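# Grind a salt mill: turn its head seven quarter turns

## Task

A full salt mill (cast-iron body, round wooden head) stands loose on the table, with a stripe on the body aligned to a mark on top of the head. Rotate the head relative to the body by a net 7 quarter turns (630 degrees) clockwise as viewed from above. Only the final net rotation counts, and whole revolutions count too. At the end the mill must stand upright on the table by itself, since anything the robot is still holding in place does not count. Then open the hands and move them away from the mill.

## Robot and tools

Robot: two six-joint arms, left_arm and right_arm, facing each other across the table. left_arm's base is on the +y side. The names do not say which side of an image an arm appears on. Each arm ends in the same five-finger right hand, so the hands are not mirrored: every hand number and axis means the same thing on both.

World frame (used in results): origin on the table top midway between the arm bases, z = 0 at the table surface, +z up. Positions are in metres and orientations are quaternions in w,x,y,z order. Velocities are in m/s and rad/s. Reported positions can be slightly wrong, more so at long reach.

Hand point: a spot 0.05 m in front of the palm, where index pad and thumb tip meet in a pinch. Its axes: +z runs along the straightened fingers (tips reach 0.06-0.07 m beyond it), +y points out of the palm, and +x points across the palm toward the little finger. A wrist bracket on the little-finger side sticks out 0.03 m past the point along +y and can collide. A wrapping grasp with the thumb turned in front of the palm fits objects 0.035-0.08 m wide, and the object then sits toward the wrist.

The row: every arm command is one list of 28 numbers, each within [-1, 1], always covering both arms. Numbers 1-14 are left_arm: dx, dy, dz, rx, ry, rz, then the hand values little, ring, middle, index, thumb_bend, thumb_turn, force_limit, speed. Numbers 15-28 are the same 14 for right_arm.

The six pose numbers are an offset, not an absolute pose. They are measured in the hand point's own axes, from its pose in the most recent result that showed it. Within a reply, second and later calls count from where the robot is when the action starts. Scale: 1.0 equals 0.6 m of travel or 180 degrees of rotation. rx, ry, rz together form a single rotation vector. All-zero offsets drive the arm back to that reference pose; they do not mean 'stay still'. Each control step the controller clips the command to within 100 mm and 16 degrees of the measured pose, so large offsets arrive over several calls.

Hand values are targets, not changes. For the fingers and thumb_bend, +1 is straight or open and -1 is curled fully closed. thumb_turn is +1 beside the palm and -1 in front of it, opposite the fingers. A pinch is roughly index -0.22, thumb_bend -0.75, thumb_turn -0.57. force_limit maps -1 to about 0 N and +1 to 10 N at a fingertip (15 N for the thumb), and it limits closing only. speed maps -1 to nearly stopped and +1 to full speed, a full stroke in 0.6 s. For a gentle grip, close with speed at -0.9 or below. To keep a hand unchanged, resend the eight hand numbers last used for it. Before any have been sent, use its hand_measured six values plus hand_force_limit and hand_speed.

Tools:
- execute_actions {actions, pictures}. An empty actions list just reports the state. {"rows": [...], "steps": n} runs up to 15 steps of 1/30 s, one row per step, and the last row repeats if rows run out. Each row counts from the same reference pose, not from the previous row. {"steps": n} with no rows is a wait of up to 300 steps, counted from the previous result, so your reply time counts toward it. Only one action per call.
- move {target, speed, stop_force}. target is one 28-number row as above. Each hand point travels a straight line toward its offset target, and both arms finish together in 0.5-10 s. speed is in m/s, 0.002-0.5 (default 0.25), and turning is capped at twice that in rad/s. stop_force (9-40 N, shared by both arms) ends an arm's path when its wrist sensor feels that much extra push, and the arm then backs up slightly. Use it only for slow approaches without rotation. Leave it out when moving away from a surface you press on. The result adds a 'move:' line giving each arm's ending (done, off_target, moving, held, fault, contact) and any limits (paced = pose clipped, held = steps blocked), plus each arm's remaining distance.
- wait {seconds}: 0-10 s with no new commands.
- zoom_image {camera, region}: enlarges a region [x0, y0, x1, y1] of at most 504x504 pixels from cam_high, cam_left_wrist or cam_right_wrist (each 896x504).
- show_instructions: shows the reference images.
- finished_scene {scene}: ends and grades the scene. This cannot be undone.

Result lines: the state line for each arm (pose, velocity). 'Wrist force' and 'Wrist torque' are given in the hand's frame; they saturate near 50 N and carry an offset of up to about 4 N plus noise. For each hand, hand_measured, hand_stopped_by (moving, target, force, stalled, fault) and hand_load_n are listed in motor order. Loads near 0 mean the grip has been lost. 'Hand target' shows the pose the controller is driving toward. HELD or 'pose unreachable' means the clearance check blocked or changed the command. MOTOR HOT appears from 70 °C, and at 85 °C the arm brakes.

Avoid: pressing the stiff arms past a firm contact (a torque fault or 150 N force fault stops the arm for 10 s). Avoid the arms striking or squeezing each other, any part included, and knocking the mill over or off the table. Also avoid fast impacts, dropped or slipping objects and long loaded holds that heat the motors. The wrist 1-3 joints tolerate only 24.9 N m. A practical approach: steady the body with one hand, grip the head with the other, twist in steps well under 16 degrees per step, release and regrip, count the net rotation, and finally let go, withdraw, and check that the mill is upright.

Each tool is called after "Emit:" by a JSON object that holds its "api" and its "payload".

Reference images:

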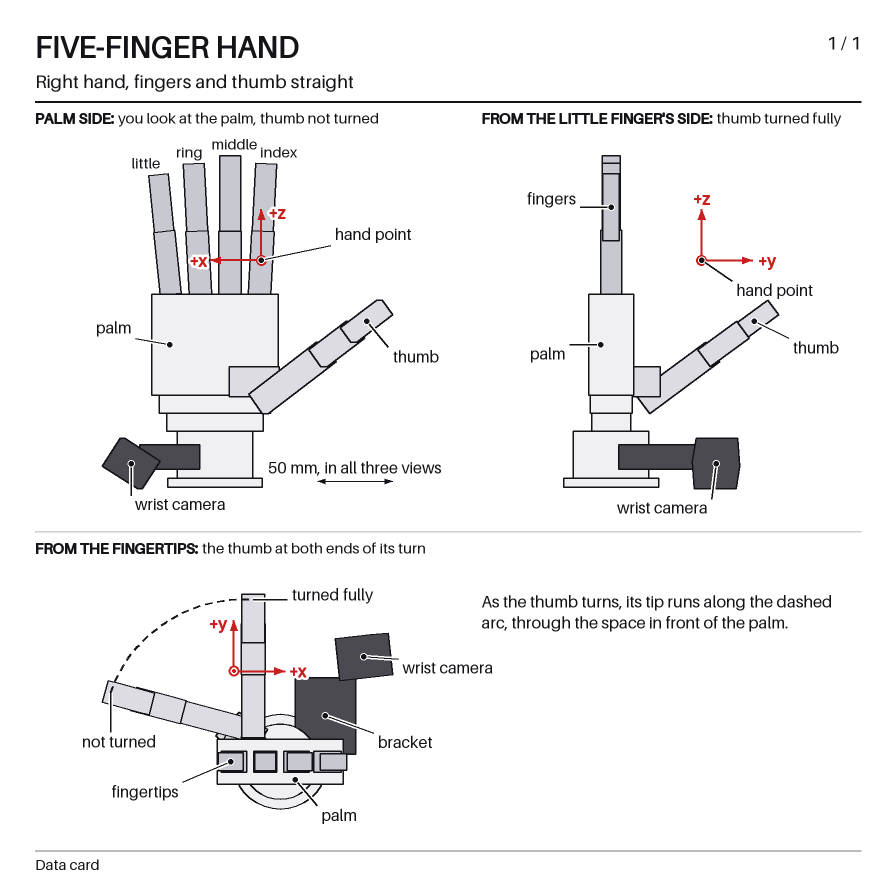

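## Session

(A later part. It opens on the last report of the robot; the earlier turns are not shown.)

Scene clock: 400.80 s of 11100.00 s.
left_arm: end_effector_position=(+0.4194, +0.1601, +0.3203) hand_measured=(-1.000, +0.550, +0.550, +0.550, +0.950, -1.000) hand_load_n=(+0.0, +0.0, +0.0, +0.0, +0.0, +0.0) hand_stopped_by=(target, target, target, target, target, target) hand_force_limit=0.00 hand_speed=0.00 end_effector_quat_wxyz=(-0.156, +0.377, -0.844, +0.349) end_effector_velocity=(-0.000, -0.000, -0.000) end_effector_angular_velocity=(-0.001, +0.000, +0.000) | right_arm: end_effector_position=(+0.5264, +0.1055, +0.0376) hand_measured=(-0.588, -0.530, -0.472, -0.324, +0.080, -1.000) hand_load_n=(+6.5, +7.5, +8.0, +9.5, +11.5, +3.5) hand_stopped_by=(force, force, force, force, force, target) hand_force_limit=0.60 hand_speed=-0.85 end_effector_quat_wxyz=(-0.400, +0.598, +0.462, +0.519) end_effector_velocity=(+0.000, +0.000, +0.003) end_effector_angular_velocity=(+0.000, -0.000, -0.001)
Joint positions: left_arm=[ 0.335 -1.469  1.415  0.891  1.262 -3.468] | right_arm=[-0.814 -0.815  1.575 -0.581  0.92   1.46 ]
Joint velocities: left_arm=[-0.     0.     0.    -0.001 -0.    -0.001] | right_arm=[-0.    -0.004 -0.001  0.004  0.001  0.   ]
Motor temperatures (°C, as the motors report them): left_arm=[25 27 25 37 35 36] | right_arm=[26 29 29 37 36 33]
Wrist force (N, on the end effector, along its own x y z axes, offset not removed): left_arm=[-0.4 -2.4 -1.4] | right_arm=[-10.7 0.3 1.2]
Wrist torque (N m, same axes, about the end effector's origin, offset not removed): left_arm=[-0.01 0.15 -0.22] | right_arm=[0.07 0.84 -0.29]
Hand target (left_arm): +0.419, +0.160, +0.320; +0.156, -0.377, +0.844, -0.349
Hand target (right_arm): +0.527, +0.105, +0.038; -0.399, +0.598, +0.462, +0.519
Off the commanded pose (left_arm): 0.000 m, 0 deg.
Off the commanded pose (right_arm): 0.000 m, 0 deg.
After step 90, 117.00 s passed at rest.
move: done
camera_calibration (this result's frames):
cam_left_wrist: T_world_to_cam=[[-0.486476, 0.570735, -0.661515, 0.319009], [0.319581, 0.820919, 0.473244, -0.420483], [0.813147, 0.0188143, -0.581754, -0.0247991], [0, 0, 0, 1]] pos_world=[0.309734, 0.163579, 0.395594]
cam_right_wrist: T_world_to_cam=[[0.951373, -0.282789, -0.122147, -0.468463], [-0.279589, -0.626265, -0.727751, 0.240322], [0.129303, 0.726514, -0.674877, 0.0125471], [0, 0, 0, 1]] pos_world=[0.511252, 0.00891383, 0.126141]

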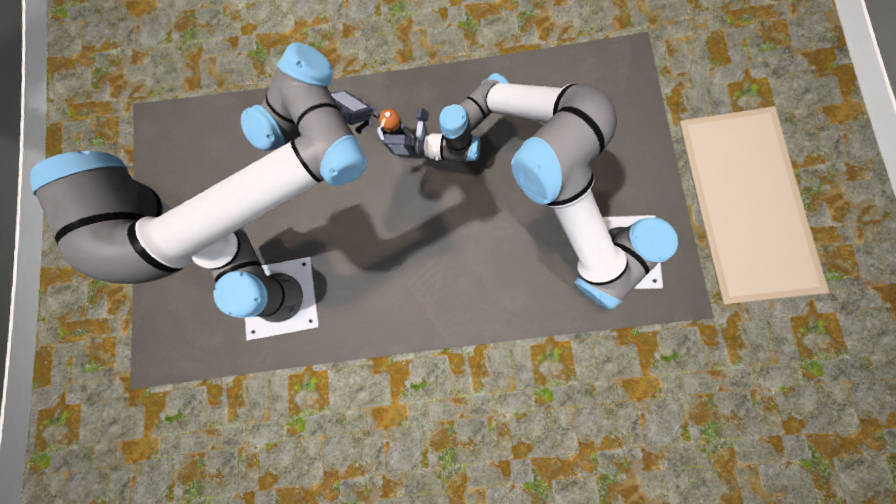

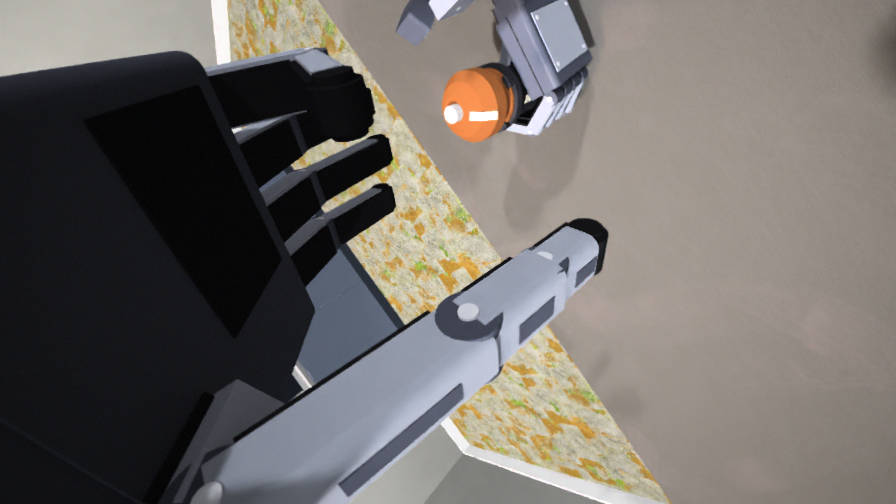

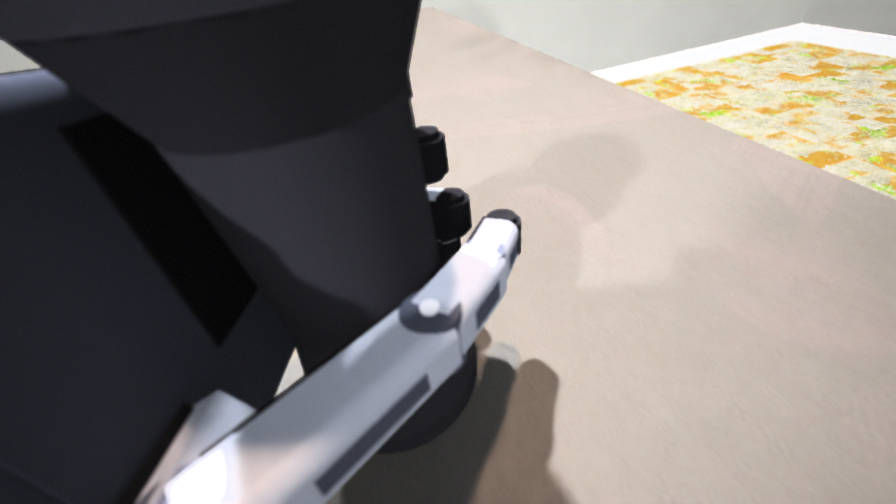

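Emit:
{"api": "move", "payload": {"target": [0.0526, 0.1630, 0.0026, 0.02347, -0.31549, -0.28909, -1.0, 0.55, 0.55, 0.55, 0.95, -1.0, 0.0, 0.0, 0.0190, -0.2794, 0.0937, 0.1100, 0, -0.0155, -1.0, -1.0, -1.0, -1.0, -1.0, -1.0, 0.6, -0.85], "speed": 0.3}}

Scene clock: 417.60 s of 11100.00 s.
left_arm: end_effector_position=(+0.3475, +0.1817, +0.2501) hand_measured=(-1.000, +0.550, +0.550, +0.550, +0.950, -1.000) hand_load_n=(+0.0, +0.0, +0.0, +0.0, +0.0, +0.0) hand_stopped_by=(target, target, target, target, target, target) hand_force_limit=0.00 hand_speed=0.00 end_effector_quat_wxyz=(-0.374, +0.804, -0.419, +0.195) end_effector_velocity=(-0.001, +0.000, -0.001) end_effector_angular_velocity=(+0.000, -0.002, +0.015) | right_arm: end_effector_position=(+0.3792, +0.2035, +0.0405) hand_measured=(-0.588, -0.530, -0.472, -0.324, +0.080, -1.000) hand_load_n=(+6.5, +7.5, +8.0, +9.5, +11.5, +3.5) hand_stopped_by=(force, force, force, force, force, target) hand_force_limit=0.60 hand_speed=-0.85 end_effector_quat_wxyz=(-0.483, +0.509, +0.558, +0.442) end_effector_velocity=(-0.001, +0.001, +0.001) end_effector_angular_velocity=(+0.001, -0.001, +0.002)
Joint positions: left_arm=[ 0.094 -1.12   1.468  1.705  0.814 -5.364] | right_arm=[-0.646 -0.775  1.486 -0.499  0.743  1.413]
Joint velocities: left_arm=[ 0.001  0.004 -0.001  0.009  0.005 -0.019] | right_arm=[ 0.001  0.001 -0.003  0.002 -0.001 -0.001]
Motor temperatures (°C, as the motors report them): left_arm=[25 27 25 37 35 36] | right_arm=[26 29 29 37 36 33]
Wrist force (N, on the end effector, along its own x y z axes, offset not removed): left_arm=[0.3 0.2 -2.5] | right_arm=[-9.2 -0.2 0.2]
Wrist torque (N m, same axes, about the end effector's origin, offset not removed): left_arm=[0.46 0.04 -0.10] | right_arm=[0.11 0.49 -0.29]
Hand target (left_arm): +0.347, +0.182, +0.250; -0.374, +0.804, -0.419, +0.195
Hand target (right_arm): +0.379, +0.204, +0.040; +0.484, -0.509, -0.558, -0.442
Off the commanded pose (left_arm): 0.000 m, 0 deg.
Off the commanded pose (right_arm): 0.000 m, 0 deg.
After step 90, 10.97 s passed at rest.
move: done
camera_calibration (this result's frames):
cam_left_wrist: T_world_to_cam=[[-0.618192, -0.308798, -0.72283, 0.44625], [-0.758546, 0.47541, 0.445639, 0.0623046], [0.206028, 0.82379, -0.528131, 0.0436714], [0, 0, 0, 1]] pos_world=[0.314131, 0.0722046, 0.317862]
cam_right_wrist: T_world_to_cam=[[0.990679, 0.0591621, -0.122697, -0.384753], [-0.0491666, -0.684726, -0.72714, 0.187128], [-0.127033, 0.726395, -0.675435, 0.059607], [0, 0, 0, 1]] pos_world=[0.397939, 0.107596, 0.129121]

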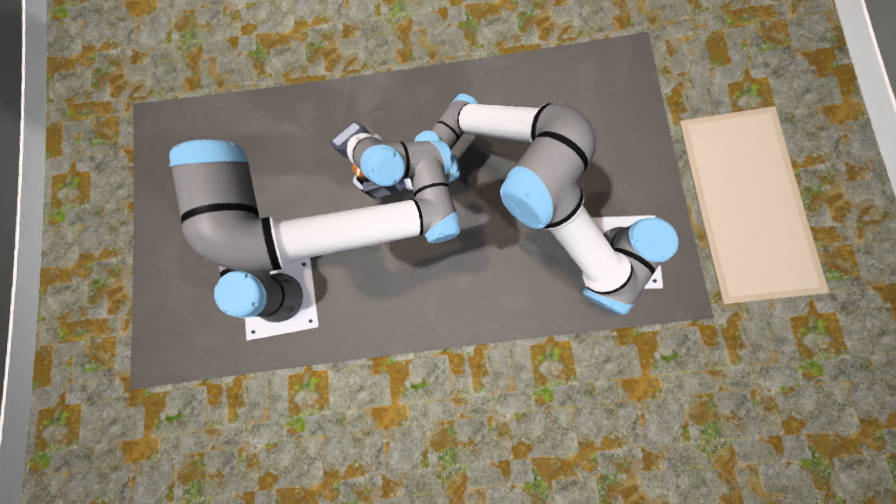

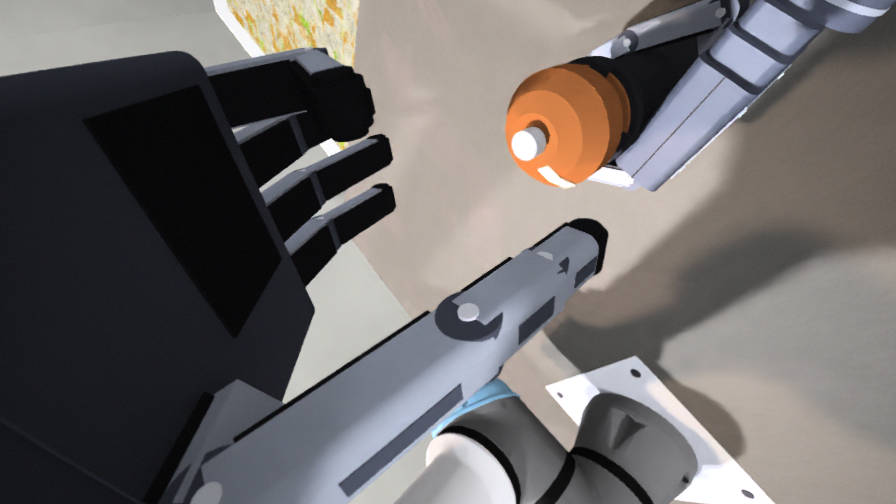

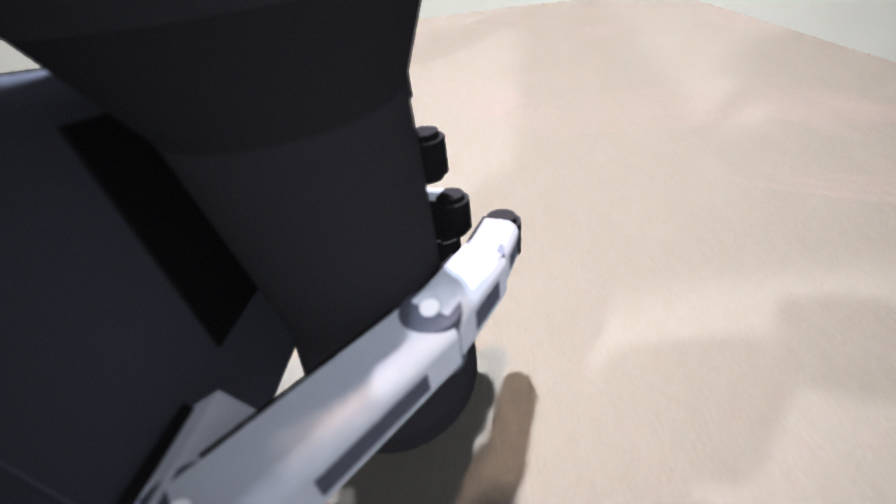

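Emit:
{"api": "move", "payload": {"target": [0, 0, 0, 0, 0, 0, -1.0, 0.55, 0.55, 0.55, 0.95, -1.0, 0.0, 0.0, -0.0231, 0, 0.0032, 0, 0, 0, -1.0, -1.0, -1.0, -1.0, -1.0, -1.0, 0.6, -0.85], "speed": 0.008, "stop_force": 9}}

Scene clock: 428.13 s of 11100.00 s.
left_arm: end_effector_position=(+0.3476, +0.1818, +0.2501) hand_measured=(-1.000, +0.550, +0.550, +0.550, +0.950, -1.000) hand_load_n=(+0.0, +0.0, +0.0, +0.0, +0.0, +0.0) hand_stopped_by=(target, target, target, target, target, target) hand_force_limit=0.00 hand_speed=0.00 end_effector_quat_wxyz=(-0.374, +0.804, -0.419, +0.195) end_effector_velocity=(+0.000, -0.000, +0.000) end_effector_angular_velocity=(-0.002, -0.000, +0.000) | right_arm: end_effector_position=(+0.3790, +0.2036, +0.0316) hand_measured=(-0.588, -0.530, -0.472, -0.324, +0.080, -1.000) hand_load_n=(+6.5, +7.5, +7.5, +9.0, +11.5, +2.5) hand_stopped_by=(force, force, force, force, force, target) hand_force_limit=0.60 hand_speed=-0.85 end_effector_quat_wxyz=(-0.484, +0.509, +0.558, +0.442) end_effector_velocity=(-0.001, -0.000, +0.002) end_effector_angular_velocity=(-0.001, +0.001, +0.001)
Joint positions: left_arm=[ 0.094 -1.12   1.468  1.705  0.814 -5.364] | right_arm=[-0.646 -0.761  1.488 -0.515  0.743  1.413]
Joint velocities: left_arm=[ 0.001 -0.001 -0.001 -0.002 -0.     0.001] | right_arm=[ 0.    -0.004  0.     0.005 -0.001  0.   ]
Motor temperatures (°C, as the motors report them): left_arm=[25 27 25 37 35 36] | right_arm=[26 29 29 37 36 33]
Wrist force (N, on the end effector, along its own x y z axes, offset not removed): left_arm=[1.8 0.5 -2.2] | right_arm=[8.8 -0.5 2.1]
Wrist torque (N m, same axes, about the end effector's origin, offset not removed): left_arm=[0.33 -0.24 -0.06] | right_arm=[0.00 0.31 0.67]
Hand target (left_arm): +0.348, +0.182, +0.250; -0.374, +0.804, -0.419, +0.195
Hand target (right_arm): +0.379, +0.204, +0.032; +0.484, -0.509, -0.558, -0.442
Off the commanded pose (left_arm): 0.000 m, 0 deg.
Off the commanded pose (right_arm): 0.005 m, 0 deg.
After step 90, 6.03 s passed at rest.
move: contact (right_arm)
camera_calibration (this result's frames):
cam_left_wrist: T_world_to_cam=[[-0.618096, -0.308966, -0.722839, 0.44626], [-0.75867, 0.47525, 0.445597, 0.0623945], [0.205855, 0.823819, -0.528154, 0.0437264], [0, 0, 0, 1]] pos_world=[0.314167, 0.0722036, 0.317866]
cam_right_wrist: T_world_to_cam=[[0.99067, 0.0595352, -0.122593, -0.385778], [-0.0488443, -0.684674, -0.72721, 0.180615], [-0.127231, 0.726413, -0.675378, 0.0536085], [0, 0, 0, 1]] pos_world=[0.397821, 0.107688, 0.120257]

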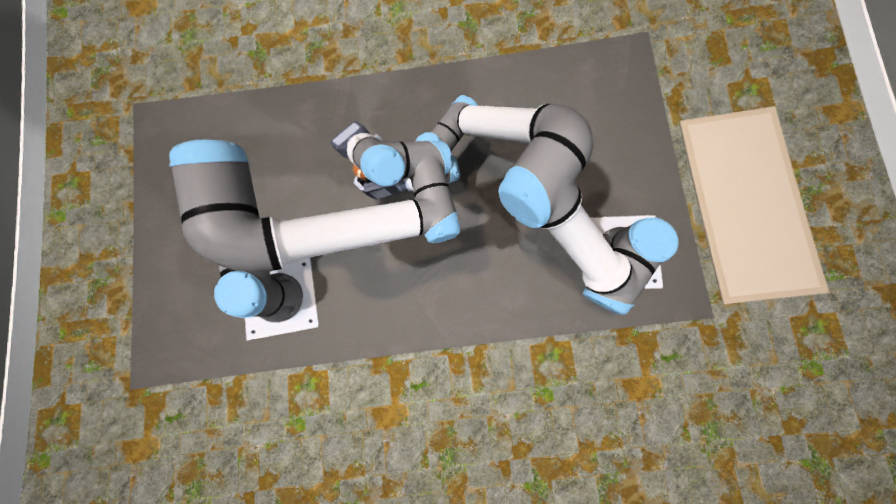

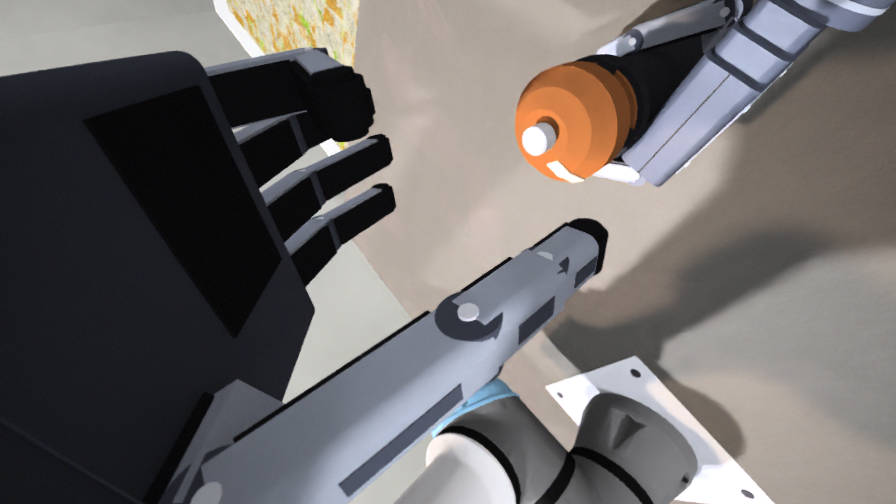

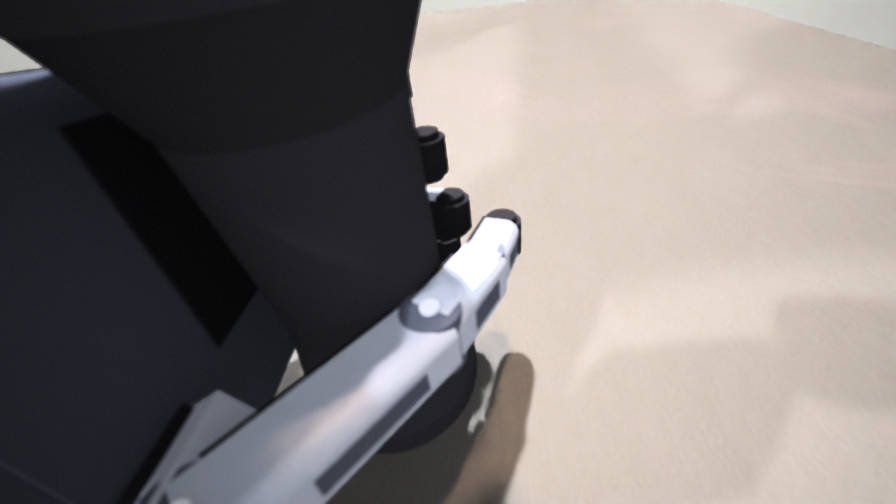

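The mill is back on the table. Now I'll measure the head's position from the left wrist camera.

Emit:
{"api": "zoom_image", "payload": {"camera": "cam_left_wrist", "region": [490, 30, 690, 230]}}

Region (490, 30, 690, 230) of cam_left_wrist's 896x504 image, scaled by 2.520, with more detail than that image has.

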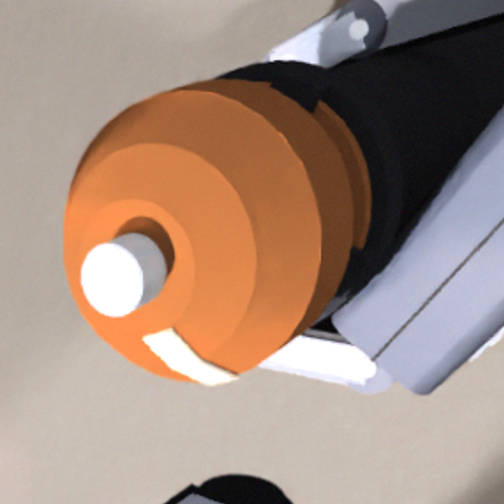

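Emit:
{"api": "move", "payload": {"target": [0.0025, 0.1129, 0.0978, 0, 0, 0, -1.0, 0.55, 0.55, 0.55, 0.95, -1.0, 0.0, 0.0, 0.0003, 0, 0, 0, 0, 0, -1.0, -1.0, -1.0, -1.0, -1.0, -1.0, 0.6, -0.85], "speed": 0.08}}

Scene clock: 460.83 s of 11100.00 s.
left_arm: end_effector_position=(+0.3493, +0.1812, +0.1608) hand_measured=(-1.000, +0.550, +0.550, +0.550, +0.950, -1.000) hand_load_n=(+0.0, +0.0, +0.0, +0.0, +0.0, +0.0) hand_stopped_by=(target, target, target, target, target, target) hand_force_limit=0.00 hand_speed=0.00 end_effector_quat_wxyz=(-0.374, +0.804, -0.419, +0.195) end_effector_velocity=(+0.000, +0.000, -0.003) end_effector_angular_velocity=(-0.000, -0.001, +0.001) | right_arm: end_effector_position=(+0.3791, +0.2036, +0.0318) hand_measured=(-0.588, -0.530, -0.472, -0.324, +0.080, -1.000) hand_load_n=(+6.5, +7.0, +7.0, +9.0, +11.5, +3.0) hand_stopped_by=(force, force, force, force, force, target) hand_force_limit=0.60 hand_speed=-0.85 end_effector_quat_wxyz=(-0.484, +0.509, +0.558, +0.442) end_effector_velocity=(+0.000, +0.000, +0.001) end_effector_angular_velocity=(+0.001, -0.000, +0.001)
Joint positions: left_arm=[ 0.098 -1.026  1.573  1.504  0.812 -5.36 ] | right_arm=[-0.646 -0.761  1.488 -0.514  0.743  1.413]
Joint velocities: left_arm=[ 0.     0.004  0.002 -0.005 -0.    -0.001] | right_arm=[ 0.    -0.    -0.001 -0.001 -0.001  0.001]
Motor temperatures (°C, as the motors report them): left_arm=[25 27 25 37 35 36] | right_arm=[26 29 29 37 36 33]
Wrist force (N, on the end effector, along its own x y z axes, offset not removed): left_arm=[-0.1 1.4 -2.1] | right_arm=[3.8 0.2 -4.1]
Wrist torque (N m, same axes, about the end effector's origin, offset not removed): left_arm=[0.61 0.14 -0.18] | right_arm=[0.53 0.26 0.43]
Hand target (left_arm): +0.349, +0.181, +0.160; -0.374, +0.804, -0.419, +0.195
Hand target (right_arm): +0.379, +0.204, +0.032; +0.484, -0.509, -0.558, -0.442
Off the commanded pose (left_arm): 0.000 m, 0 deg.
Off the commanded pose (right_arm): 0.000 m, 0 deg.
After step 90, 28.10 s passed at rest.
move: done
camera_calibration (this result's frames):
cam_left_wrist: T_world_to_cam=[[-0.618085, -0.308972, -0.722847, 0.382621], [-0.758684, 0.475227, 0.445598, 0.103822], [0.20584, 0.82383, -0.528143, -0.00339948], [0, 0, 0, 1]] pos_world=[0.31596, 0.0716807, 0.228518]
cam_right_wrist: T_world_to_cam=[[0.990675, 0.0594765, -0.12258, -0.385777], [-0.0488761, -0.684668, -0.727214, 0.180772], [-0.127179, 0.726424, -0.675377, 0.0537055], [0, 0, 0, 1]] pos_world=[0.397845, 0.107701, 0.120443]

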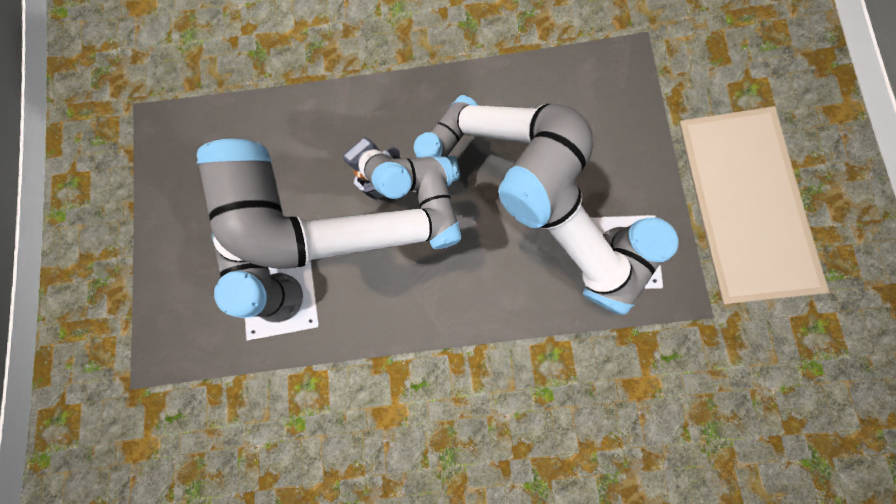

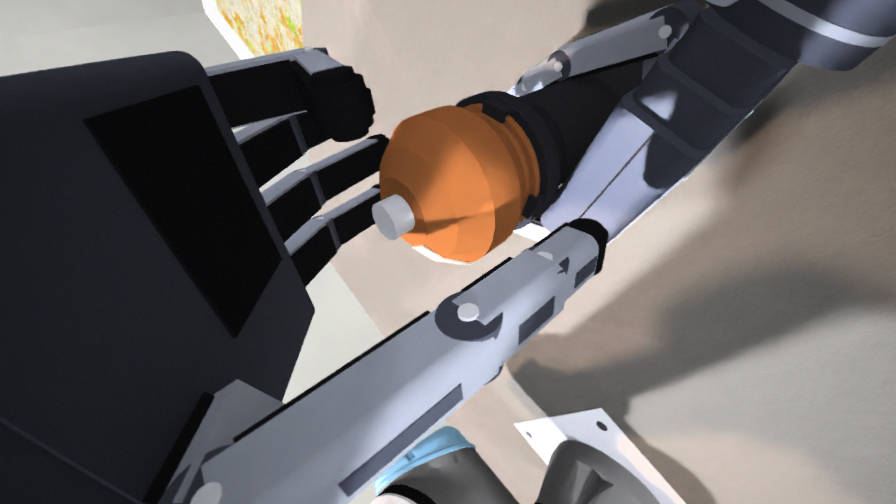

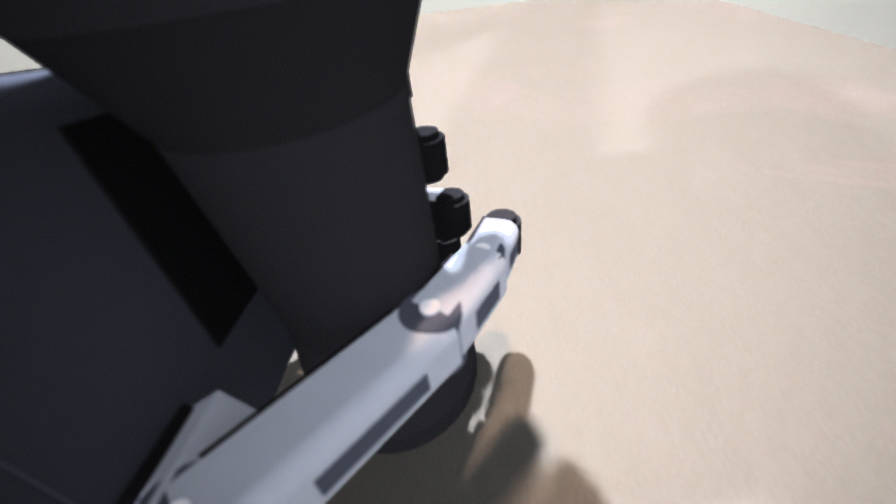

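Emit:
{"api": "execute_actions", "payload": {"actions": []}}

Scene clock: 492.07 s of 11100.00 s.
left_arm: end_effector_position=(+0.3494, +0.1812, +0.1605) hand_measured=(-1.000, +0.550, +0.550, +0.550, +0.950, -1.000) hand_load_n=(+0.0, +0.0, +0.0, +0.0, +0.0, +0.0) hand_stopped_by=(target, target, target, target, target, target) hand_force_limit=0.00 hand_speed=0.00 end_effector_quat_wxyz=(-0.374, +0.804, -0.419, +0.195) end_effector_velocity=(-0.000, +0.000, +0.000) end_effector_angular_velocity=(+0.001, -0.000, +0.000) | right_arm: end_effector_position=(+0.3791, +0.2036, +0.0318) hand_measured=(-0.588, -0.530, -0.472, -0.324, +0.080, -1.000) hand_load_n=(+6.5, +7.0, +7.0, +9.0, +11.5, +2.5) hand_stopped_by=(force, force, force, force, force, target) hand_force_limit=0.60 hand_speed=-0.85 end_effector_quat_wxyz=(-0.484, +0.509, +0.558, +0.442) end_effector_velocity=(-0.000, -0.000, -0.000) end_effector_angular_velocity=(-0.001, +0.003, +0.000)
Joint positions: left_arm=[ 0.098 -1.025  1.573  1.503  0.812 -5.36 ] | right_arm=[-0.646 -0.761  1.488 -0.514  0.743  1.413]
Joint velocities: left_arm=[-0.    -0.     0.001  0.001 -0.    -0.001] | right_arm=[ 0.     0.    -0.     0.001 -0.     0.002]
Motor temperatures (°C, as the motors report them): left_arm=[25 27 25 37 35 36] | right_arm=[26 29 29 37 36 33]
Wrist force (N, on the end effector, along its own x y z axes, offset not removed): left_arm=[-0.7 1.6 -1.9] | right_arm=[4.2 -2.8 -2.6]
Wrist torque (N m, same axes, about the end effector's origin, offset not removed): left_arm=[0.46 0.24 -0.16] | right_arm=[-0.02 0.23 0.48]
Hand target (left_arm): +0.349, +0.181, +0.160; -0.374, +0.804, -0.419, +0.195
Hand target (right_arm): +0.379, +0.204, +0.032; +0.484, -0.509, -0.558, -0.442
Off the commanded pose (left_arm): 0.000 m, 0 deg.
Off the commanded pose (right_arm): 0.000 m, 0 deg.
Steps of this call (steps 1 to 90: nothing new was sent; then 28.23 s passed at rest). Readings (end_effector_position | what the end effector reports):
1: left_arm (+0.3493, +0.1812, +0.1607) | right_arm (+0.3791, +0.2036, +0.0318) | left_arm hand_measured=(-1.000, +0.550, +0.550, +0.550, +0.950, -1.000) hand_load_n=(+0.0, +0.0, +0.0, +0.0, +0.0, +0.0) hand_stopped_by=(target, target, target, target, target, target) hand_force_limit=0.00 hand_speed=0.00 | right_arm hand_measured=(-0.588, -0.530, -0.472, -0.324, +0.080, -1.000) hand_load_n=(+6.5, +7.0, +7.0, +9.0, +11.5, +3.0) hand_stopped_by=(force, force, force, force, force, target) hand_force_limit=0.60 hand_speed=-0.85
2: left_arm (+0.3493, +0.1812, +0.1606) | right_arm (+0.3791, +0.2036, +0.0318) | left_arm hand_measured=(-1.000, +0.550, +0.550, +0.550, +0.950, -1.000) hand_load_n=(+0.0, +0.0, +0.0, +0.0, +0.0, +0.0) hand_stopped_by=(target, target, target, target, target, target) hand_force_limit=0.00 hand_speed=0.00 | right_arm hand_measured=(-0.588, -0.530, -0.472, -0.324, +0.080, -1.000) hand_load_n=(+6.5, +7.0, +7.0, +9.0, +11.5, +3.0) hand_stopped_by=(force, force, force, force, force, target) hand_force_limit=0.60 hand_speed=-0.85
4: left_arm (+0.3494, +0.1812, +0.1606) | right_arm (+0.3791, +0.2036, +0.0318) | left_arm hand_measured=(-1.000, +0.550, +0.550, +0.550, +0.950, -1.000) hand_load_n=(+0.0, +0.0, +0.0, +0.0, +0.0, +0.0) hand_stopped_by=(target, target, target, target, target, target) hand_force_limit=0.00 hand_speed=0.00 | right_arm hand_measured=(-0.588, -0.530, -0.472, -0.324, +0.080, -1.000) hand_load_n=(+6.5, +7.0, +7.0, +9.0, +11.5, +3.0) hand_stopped_by=(force, force, force, force, force, target) hand_force_limit=0.60 hand_speed=-0.85
8: left_arm (+0.3494, +0.1812, +0.1605) | right_arm (+0.3791, +0.2036, +0.0318) | left_arm hand_measured=(-1.000, +0.550, +0.550, +0.550, +0.950, -1.000) hand_load_n=(+0.0, +0.0, +0.0, +0.0, +0.0, +0.0) hand_stopped_by=(target, target, target, target, target, target) hand_force_limit=0.00 hand_speed=0.00 | right_arm hand_measured=(-0.588, -0.530, -0.472, -0.324, +0.080, -1.000) hand_load_n=(+6.5, +7.0, +7.0, +9.0, +11.5, +2.5) hand_stopped_by=(force, force, force, force, force, target) hand_force_limit=0.60 hand_speed=-0.85
90: the state above
camera_calibration (this result's frames):
cam_left_wrist: T_world_to_cam=[[-0.618092, -0.308964, -0.722844, 0.382403], [-0.758675, 0.475243, 0.445597, 0.103972], [0.205853, 0.823823, -0.528147, -0.00355557], [0, 0, 0, 1]] pos_world=[0.315973, 0.0716662, 0.22821]
cam_right_wrist: T_world_to_cam=[[0.990672, 0.0595027, -0.12259, -0.385774], [-0.048865, -0.684671, -0.727213, 0.180764], [-0.127205, 0.726419, -0.675377, 0.0537107], [0, 0, 0, 1]] pos_world=[0.397841, 0.107702, 0.120437]

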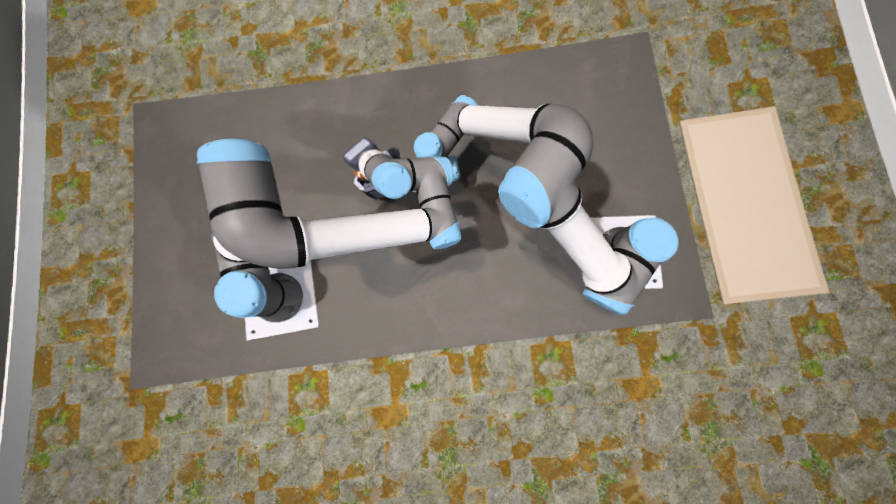

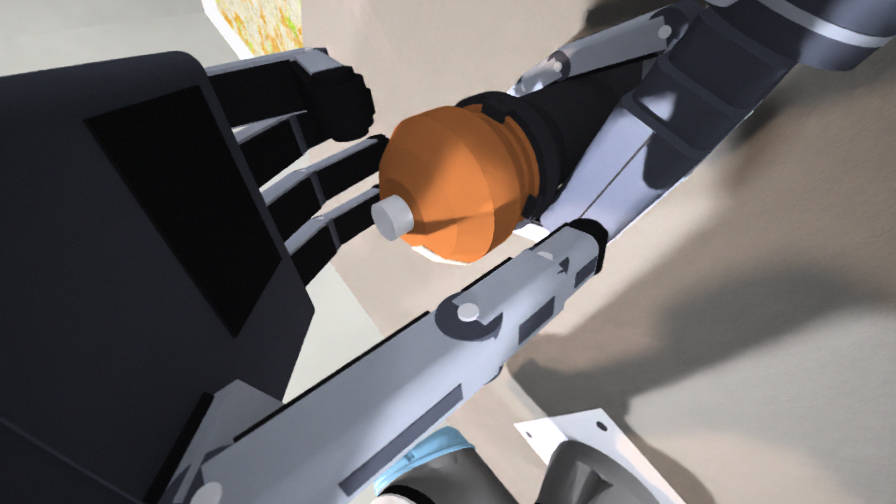

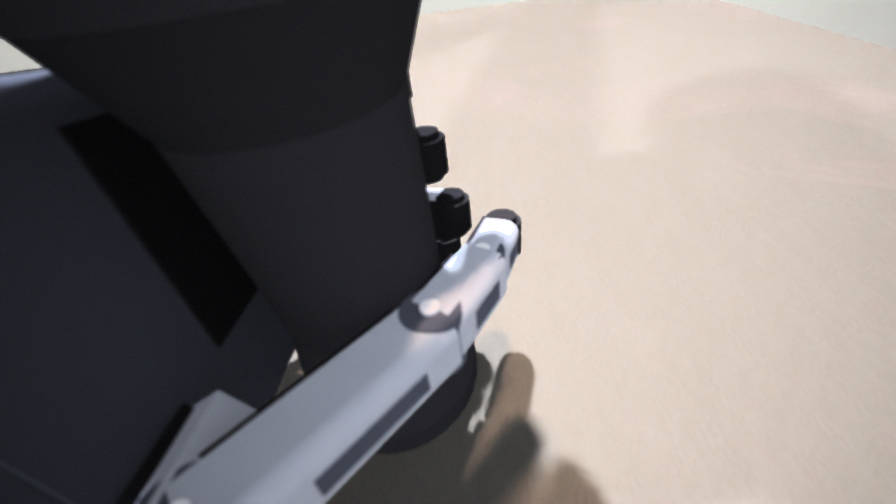

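Closing the left hand lightly on the head first.

Emit:
{"api": "move", "payload": {"target": [0,0,0,0,0,0,-1,-0.9,-0.9,-0.9,-0.9,-1,-0.6,-0.7,0,0,0,0,0,0,-1,-1,-1,-1,-1,-1,0.6,-0.85], "speed": 0.05}}

Scene clock: 498.23 s of 11100.00 s.
left_arm: end_effector_position=(+0.3493, +0.1812, +0.1604) hand_measured=(-1.000, +0.186, +0.320, +0.286, +0.210, -1.000) hand_load_n=(+0.0, +3.5, +5.5, +5.0, +4.0, +0.5) hand_stopped_by=(target, force, force, force, force, target) hand_force_limit=-0.60 hand_speed=-0.70 end_effector_quat_wxyz=(-0.374, +0.804, -0.419, +0.195) end_effector_velocity=(-0.000, -0.000, -0.000) end_effector_angular_velocity=(-0.002, -0.001, +0.001) | right_arm: end_effector_position=(+0.3790, +0.2036, +0.0318) hand_measured=(-0.588, -0.530, -0.472, -0.324, +0.080, -1.000) hand_load_n=(+5.5, +6.5, +7.0, +8.5, +12.0, +2.0) hand_stopped_by=(force, force, force, force, force, target) hand_force_limit=0.60 hand_speed=-0.85 end_effector_quat_wxyz=(-0.484, +0.509, +0.558, +0.442) end_effector_velocity=(-0.000, -0.000, -0.000) end_effector_angular_velocity=(-0.000, +0.001, -0.000)
Joint positions: left_arm=[ 0.098 -1.025  1.573  1.503  0.812 -5.36 ] | right_arm=[-0.646 -0.761  1.488 -0.514  0.743  1.413]
Joint velocities: left_arm=[-0.    -0.    -0.    -0.001  0.    -0.001] | right_arm=[-0.    -0.     0.001 -0.    -0.     0.   ]
Motor temperatures (°C, as the motors report them): left_arm=[25 27 25 37 35 36] | right_arm=[26 29 29 37 36 33]
Wrist force (N, on the end effector, along its own x y z axes, offset not removed): left_arm=[-0.2 -6.0 4.9] | right_arm=[5.5 -7.1 -9.6]
Wrist torque (N m, same axes, about the end effector's origin, offset not removed): left_arm=[0.81 0.00 -0.16] | right_arm=[0.13 0.41 -0.41]
Hand target (left_arm): +0.349, +0.181, +0.160; -0.374, +0.804, -0.419, +0.195
Hand target (right_arm): +0.379, +0.204, +0.032; +0.484, -0.509, -0.558, -0.442
Off the commanded pose (left_arm): 0.000 m, 0 deg.
Off the commanded pose (right_arm): 0.000 m, 0 deg.
After step 90, 0.53 s passed at rest.
move: done
camera_calibration (this result's frames):
cam_left_wrist: T_world_to_cam=[[-0.61813, -0.308953, -0.722816, 0.382397], [-0.758652, 0.475229, 0.44565, 0.103947], [0.205818, 0.823836, -0.528141, -0.003553], [0, 0, 0, 1]] pos_world=[0.315962, 0.0716711, 0.228202]
cam_right_wrist: T_world_to_cam=[[0.990671, 0.0595262, -0.122588, -0.385756], [-0.0488475, -0.684673, -0.727212, 0.180764], [-0.127221, 0.726416, -0.675378, 0.0537068], [0, 0, 0, 1]] pos_world=[0.39782, 0.107713, 0.120437]

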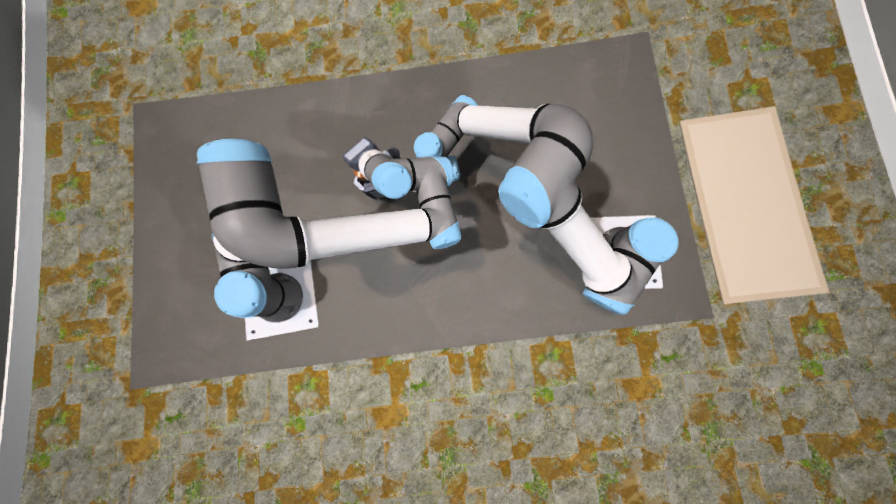

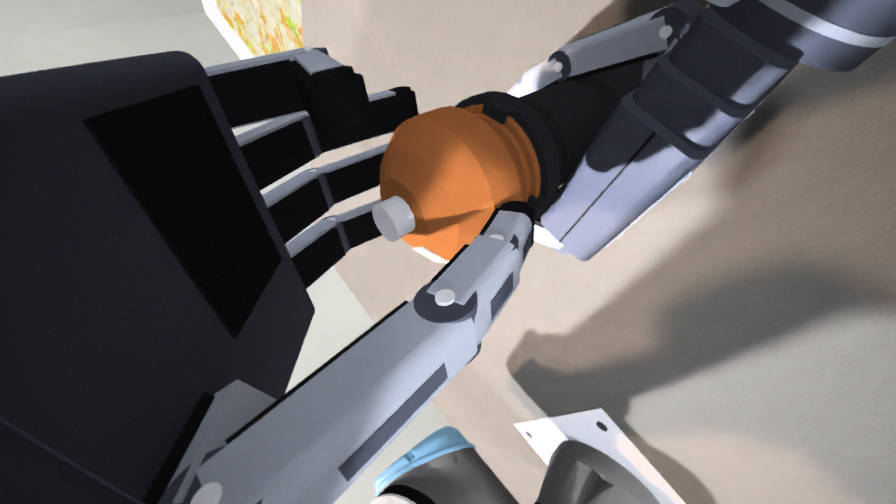

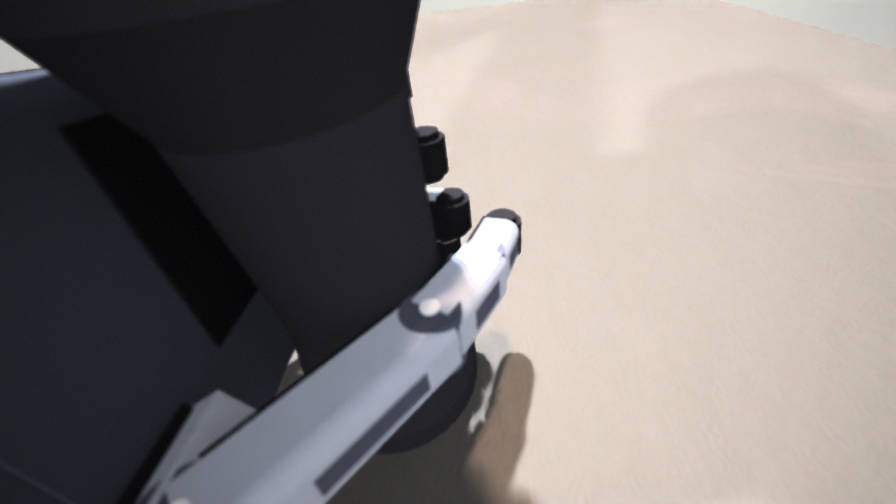

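Fingers are touching at about 14 N in total against 4 N from the thumb, so I'm raising only the thumb's squeeze to balance the grip.

Emit:
{"api": "move", "payload": {"target": [0,0,0,0,0,0,-1,-0.9,-0.9,-0.9,-0.95,-1,0.8,-0.9,0,0,0,0,0,0,-1,-1,-1,-1,-1,-1,0.6,-0.85], "speed": 0.05}}

Scene clock: 504.87 s of 11100.00 s.
left_arm: end_effector_position=(+0.3494, +0.1812, +0.1605) hand_measured=(-1.000, +0.186, +0.320, +0.286, +0.154, -1.000) hand_load_n=(+0.0, +4.5, +7.5, +6.5, +12.5, +1.0) hand_stopped_by=(target, force, force, force, force, target) hand_force_limit=0.80 hand_speed=-0.90 end_effector_quat_wxyz=(-0.374, +0.804, -0.419, +0.195) end_effector_velocity=(+0.000, -0.000, +0.000) end_effector_angular_velocity=(-0.002, -0.000, +0.000) | right_arm: end_effector_position=(+0.3790, +0.2036, +0.0318) hand_measured=(-0.588, -0.530, -0.472, -0.324, +0.080, -1.000) hand_load_n=(+6.0, +7.0, +7.0, +8.5, +12.0, +2.5) hand_stopped_by=(force, force, force, force, force, target) hand_force_limit=0.60 hand_speed=-0.85 end_effector_quat_wxyz=(-0.484, +0.509, +0.558, +0.442) end_effector_velocity=(+0.000, +0.000, +0.000) end_effector_angular_velocity=(-0.000, +0.000, -0.000)
Joint positions: left_arm=[ 0.098 -1.025  1.573  1.503  0.812 -5.36 ] | right_arm=[-0.646 -0.761  1.488 -0.514  0.743  1.413]
Joint velocities: left_arm=[ 0.    -0.    -0.001 -0.001  0.     0.   ] | right_arm=[-0.    -0.    -0.001  0.001  0.     0.   ]
Motor temperatures (°C, as the motors report them): left_arm=[25 27 25 37 35 36] | right_arm=[26 29 29 37 36 33]
Wrist force (N, on the end effector, along its own x y z axes, offset not removed): left_arm=[0.0 -1.8 5.2] | right_arm=[4.5 -7.0 -6.0]
Wrist torque (N m, same axes, about the end effector's origin, offset not removed): left_arm=[0.85 0.02 -0.28] | right_arm=[-0.16 0.40 -0.27]
Hand target (left_arm): +0.349, +0.181, +0.160; -0.374, +0.804, -0.419, +0.195
Hand target (right_arm): +0.379, +0.204, +0.032; +0.484, -0.509, -0.558, -0.442
Off the commanded pose (left_arm): 0.000 m, 0 deg.
Off the commanded pose (right_arm): 0.000 m, 0 deg.
After step 90, 2.60 s passed at rest.
move: done
camera_calibration (this result's frames):
cam_left_wrist: T_world_to_cam=[[-0.618102, -0.308943, -0.722844, 0.3824], [-0.758664, 0.475247, 0.445611, 0.103965], [0.205862, 0.823829, -0.528135, -0.00356169], [0, 0, 0, 1]] pos_world=[0.31597, 0.0716648, 0.228207]
cam_right_wrist: T_world_to_cam=[[0.990671, 0.0595214, -0.122589, -0.385759], [-0.0488509, -0.684673, -0.727212, 0.180764], [-0.127218, 0.726416, -0.675378, 0.053707], [0, 0, 0, 1]] pos_world=[0.397823, 0.107711, 0.120437]

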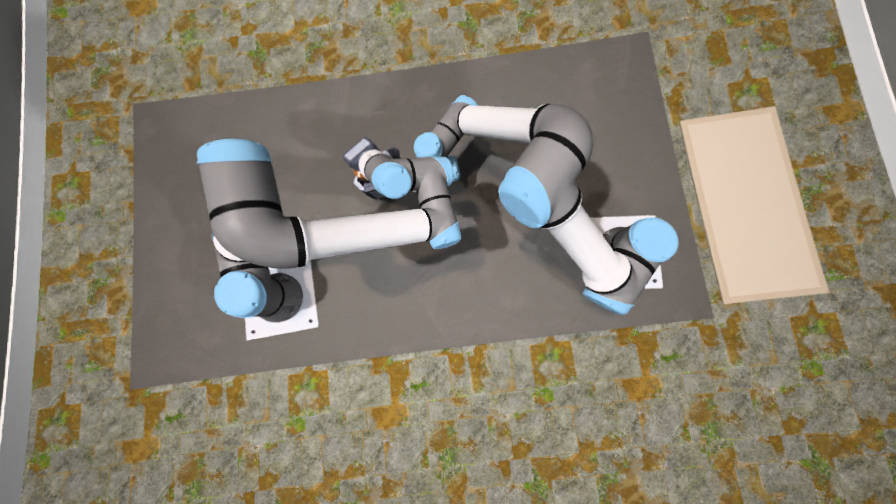

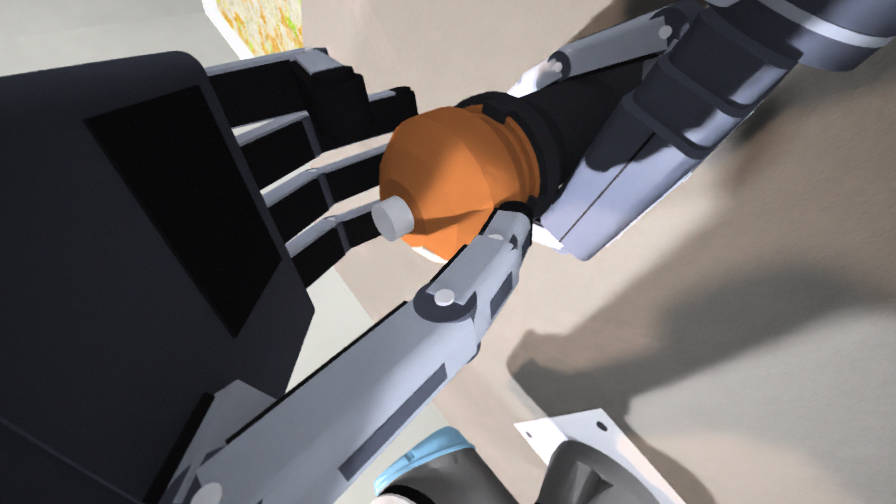

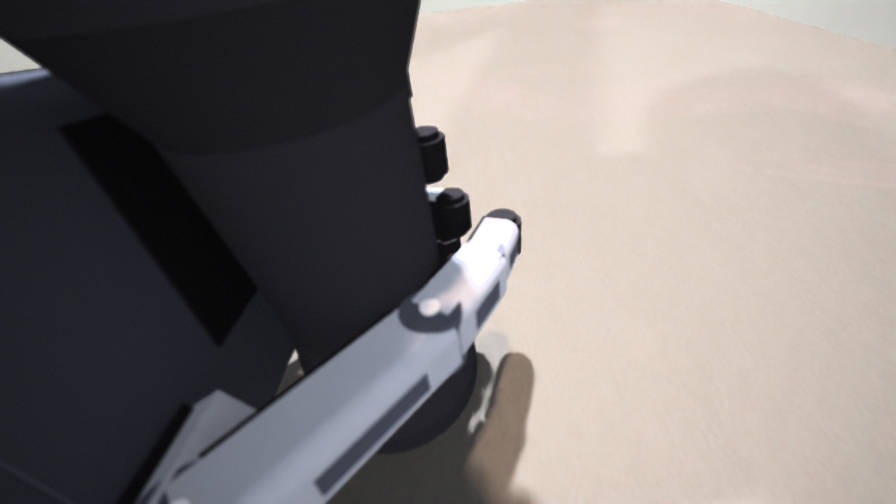

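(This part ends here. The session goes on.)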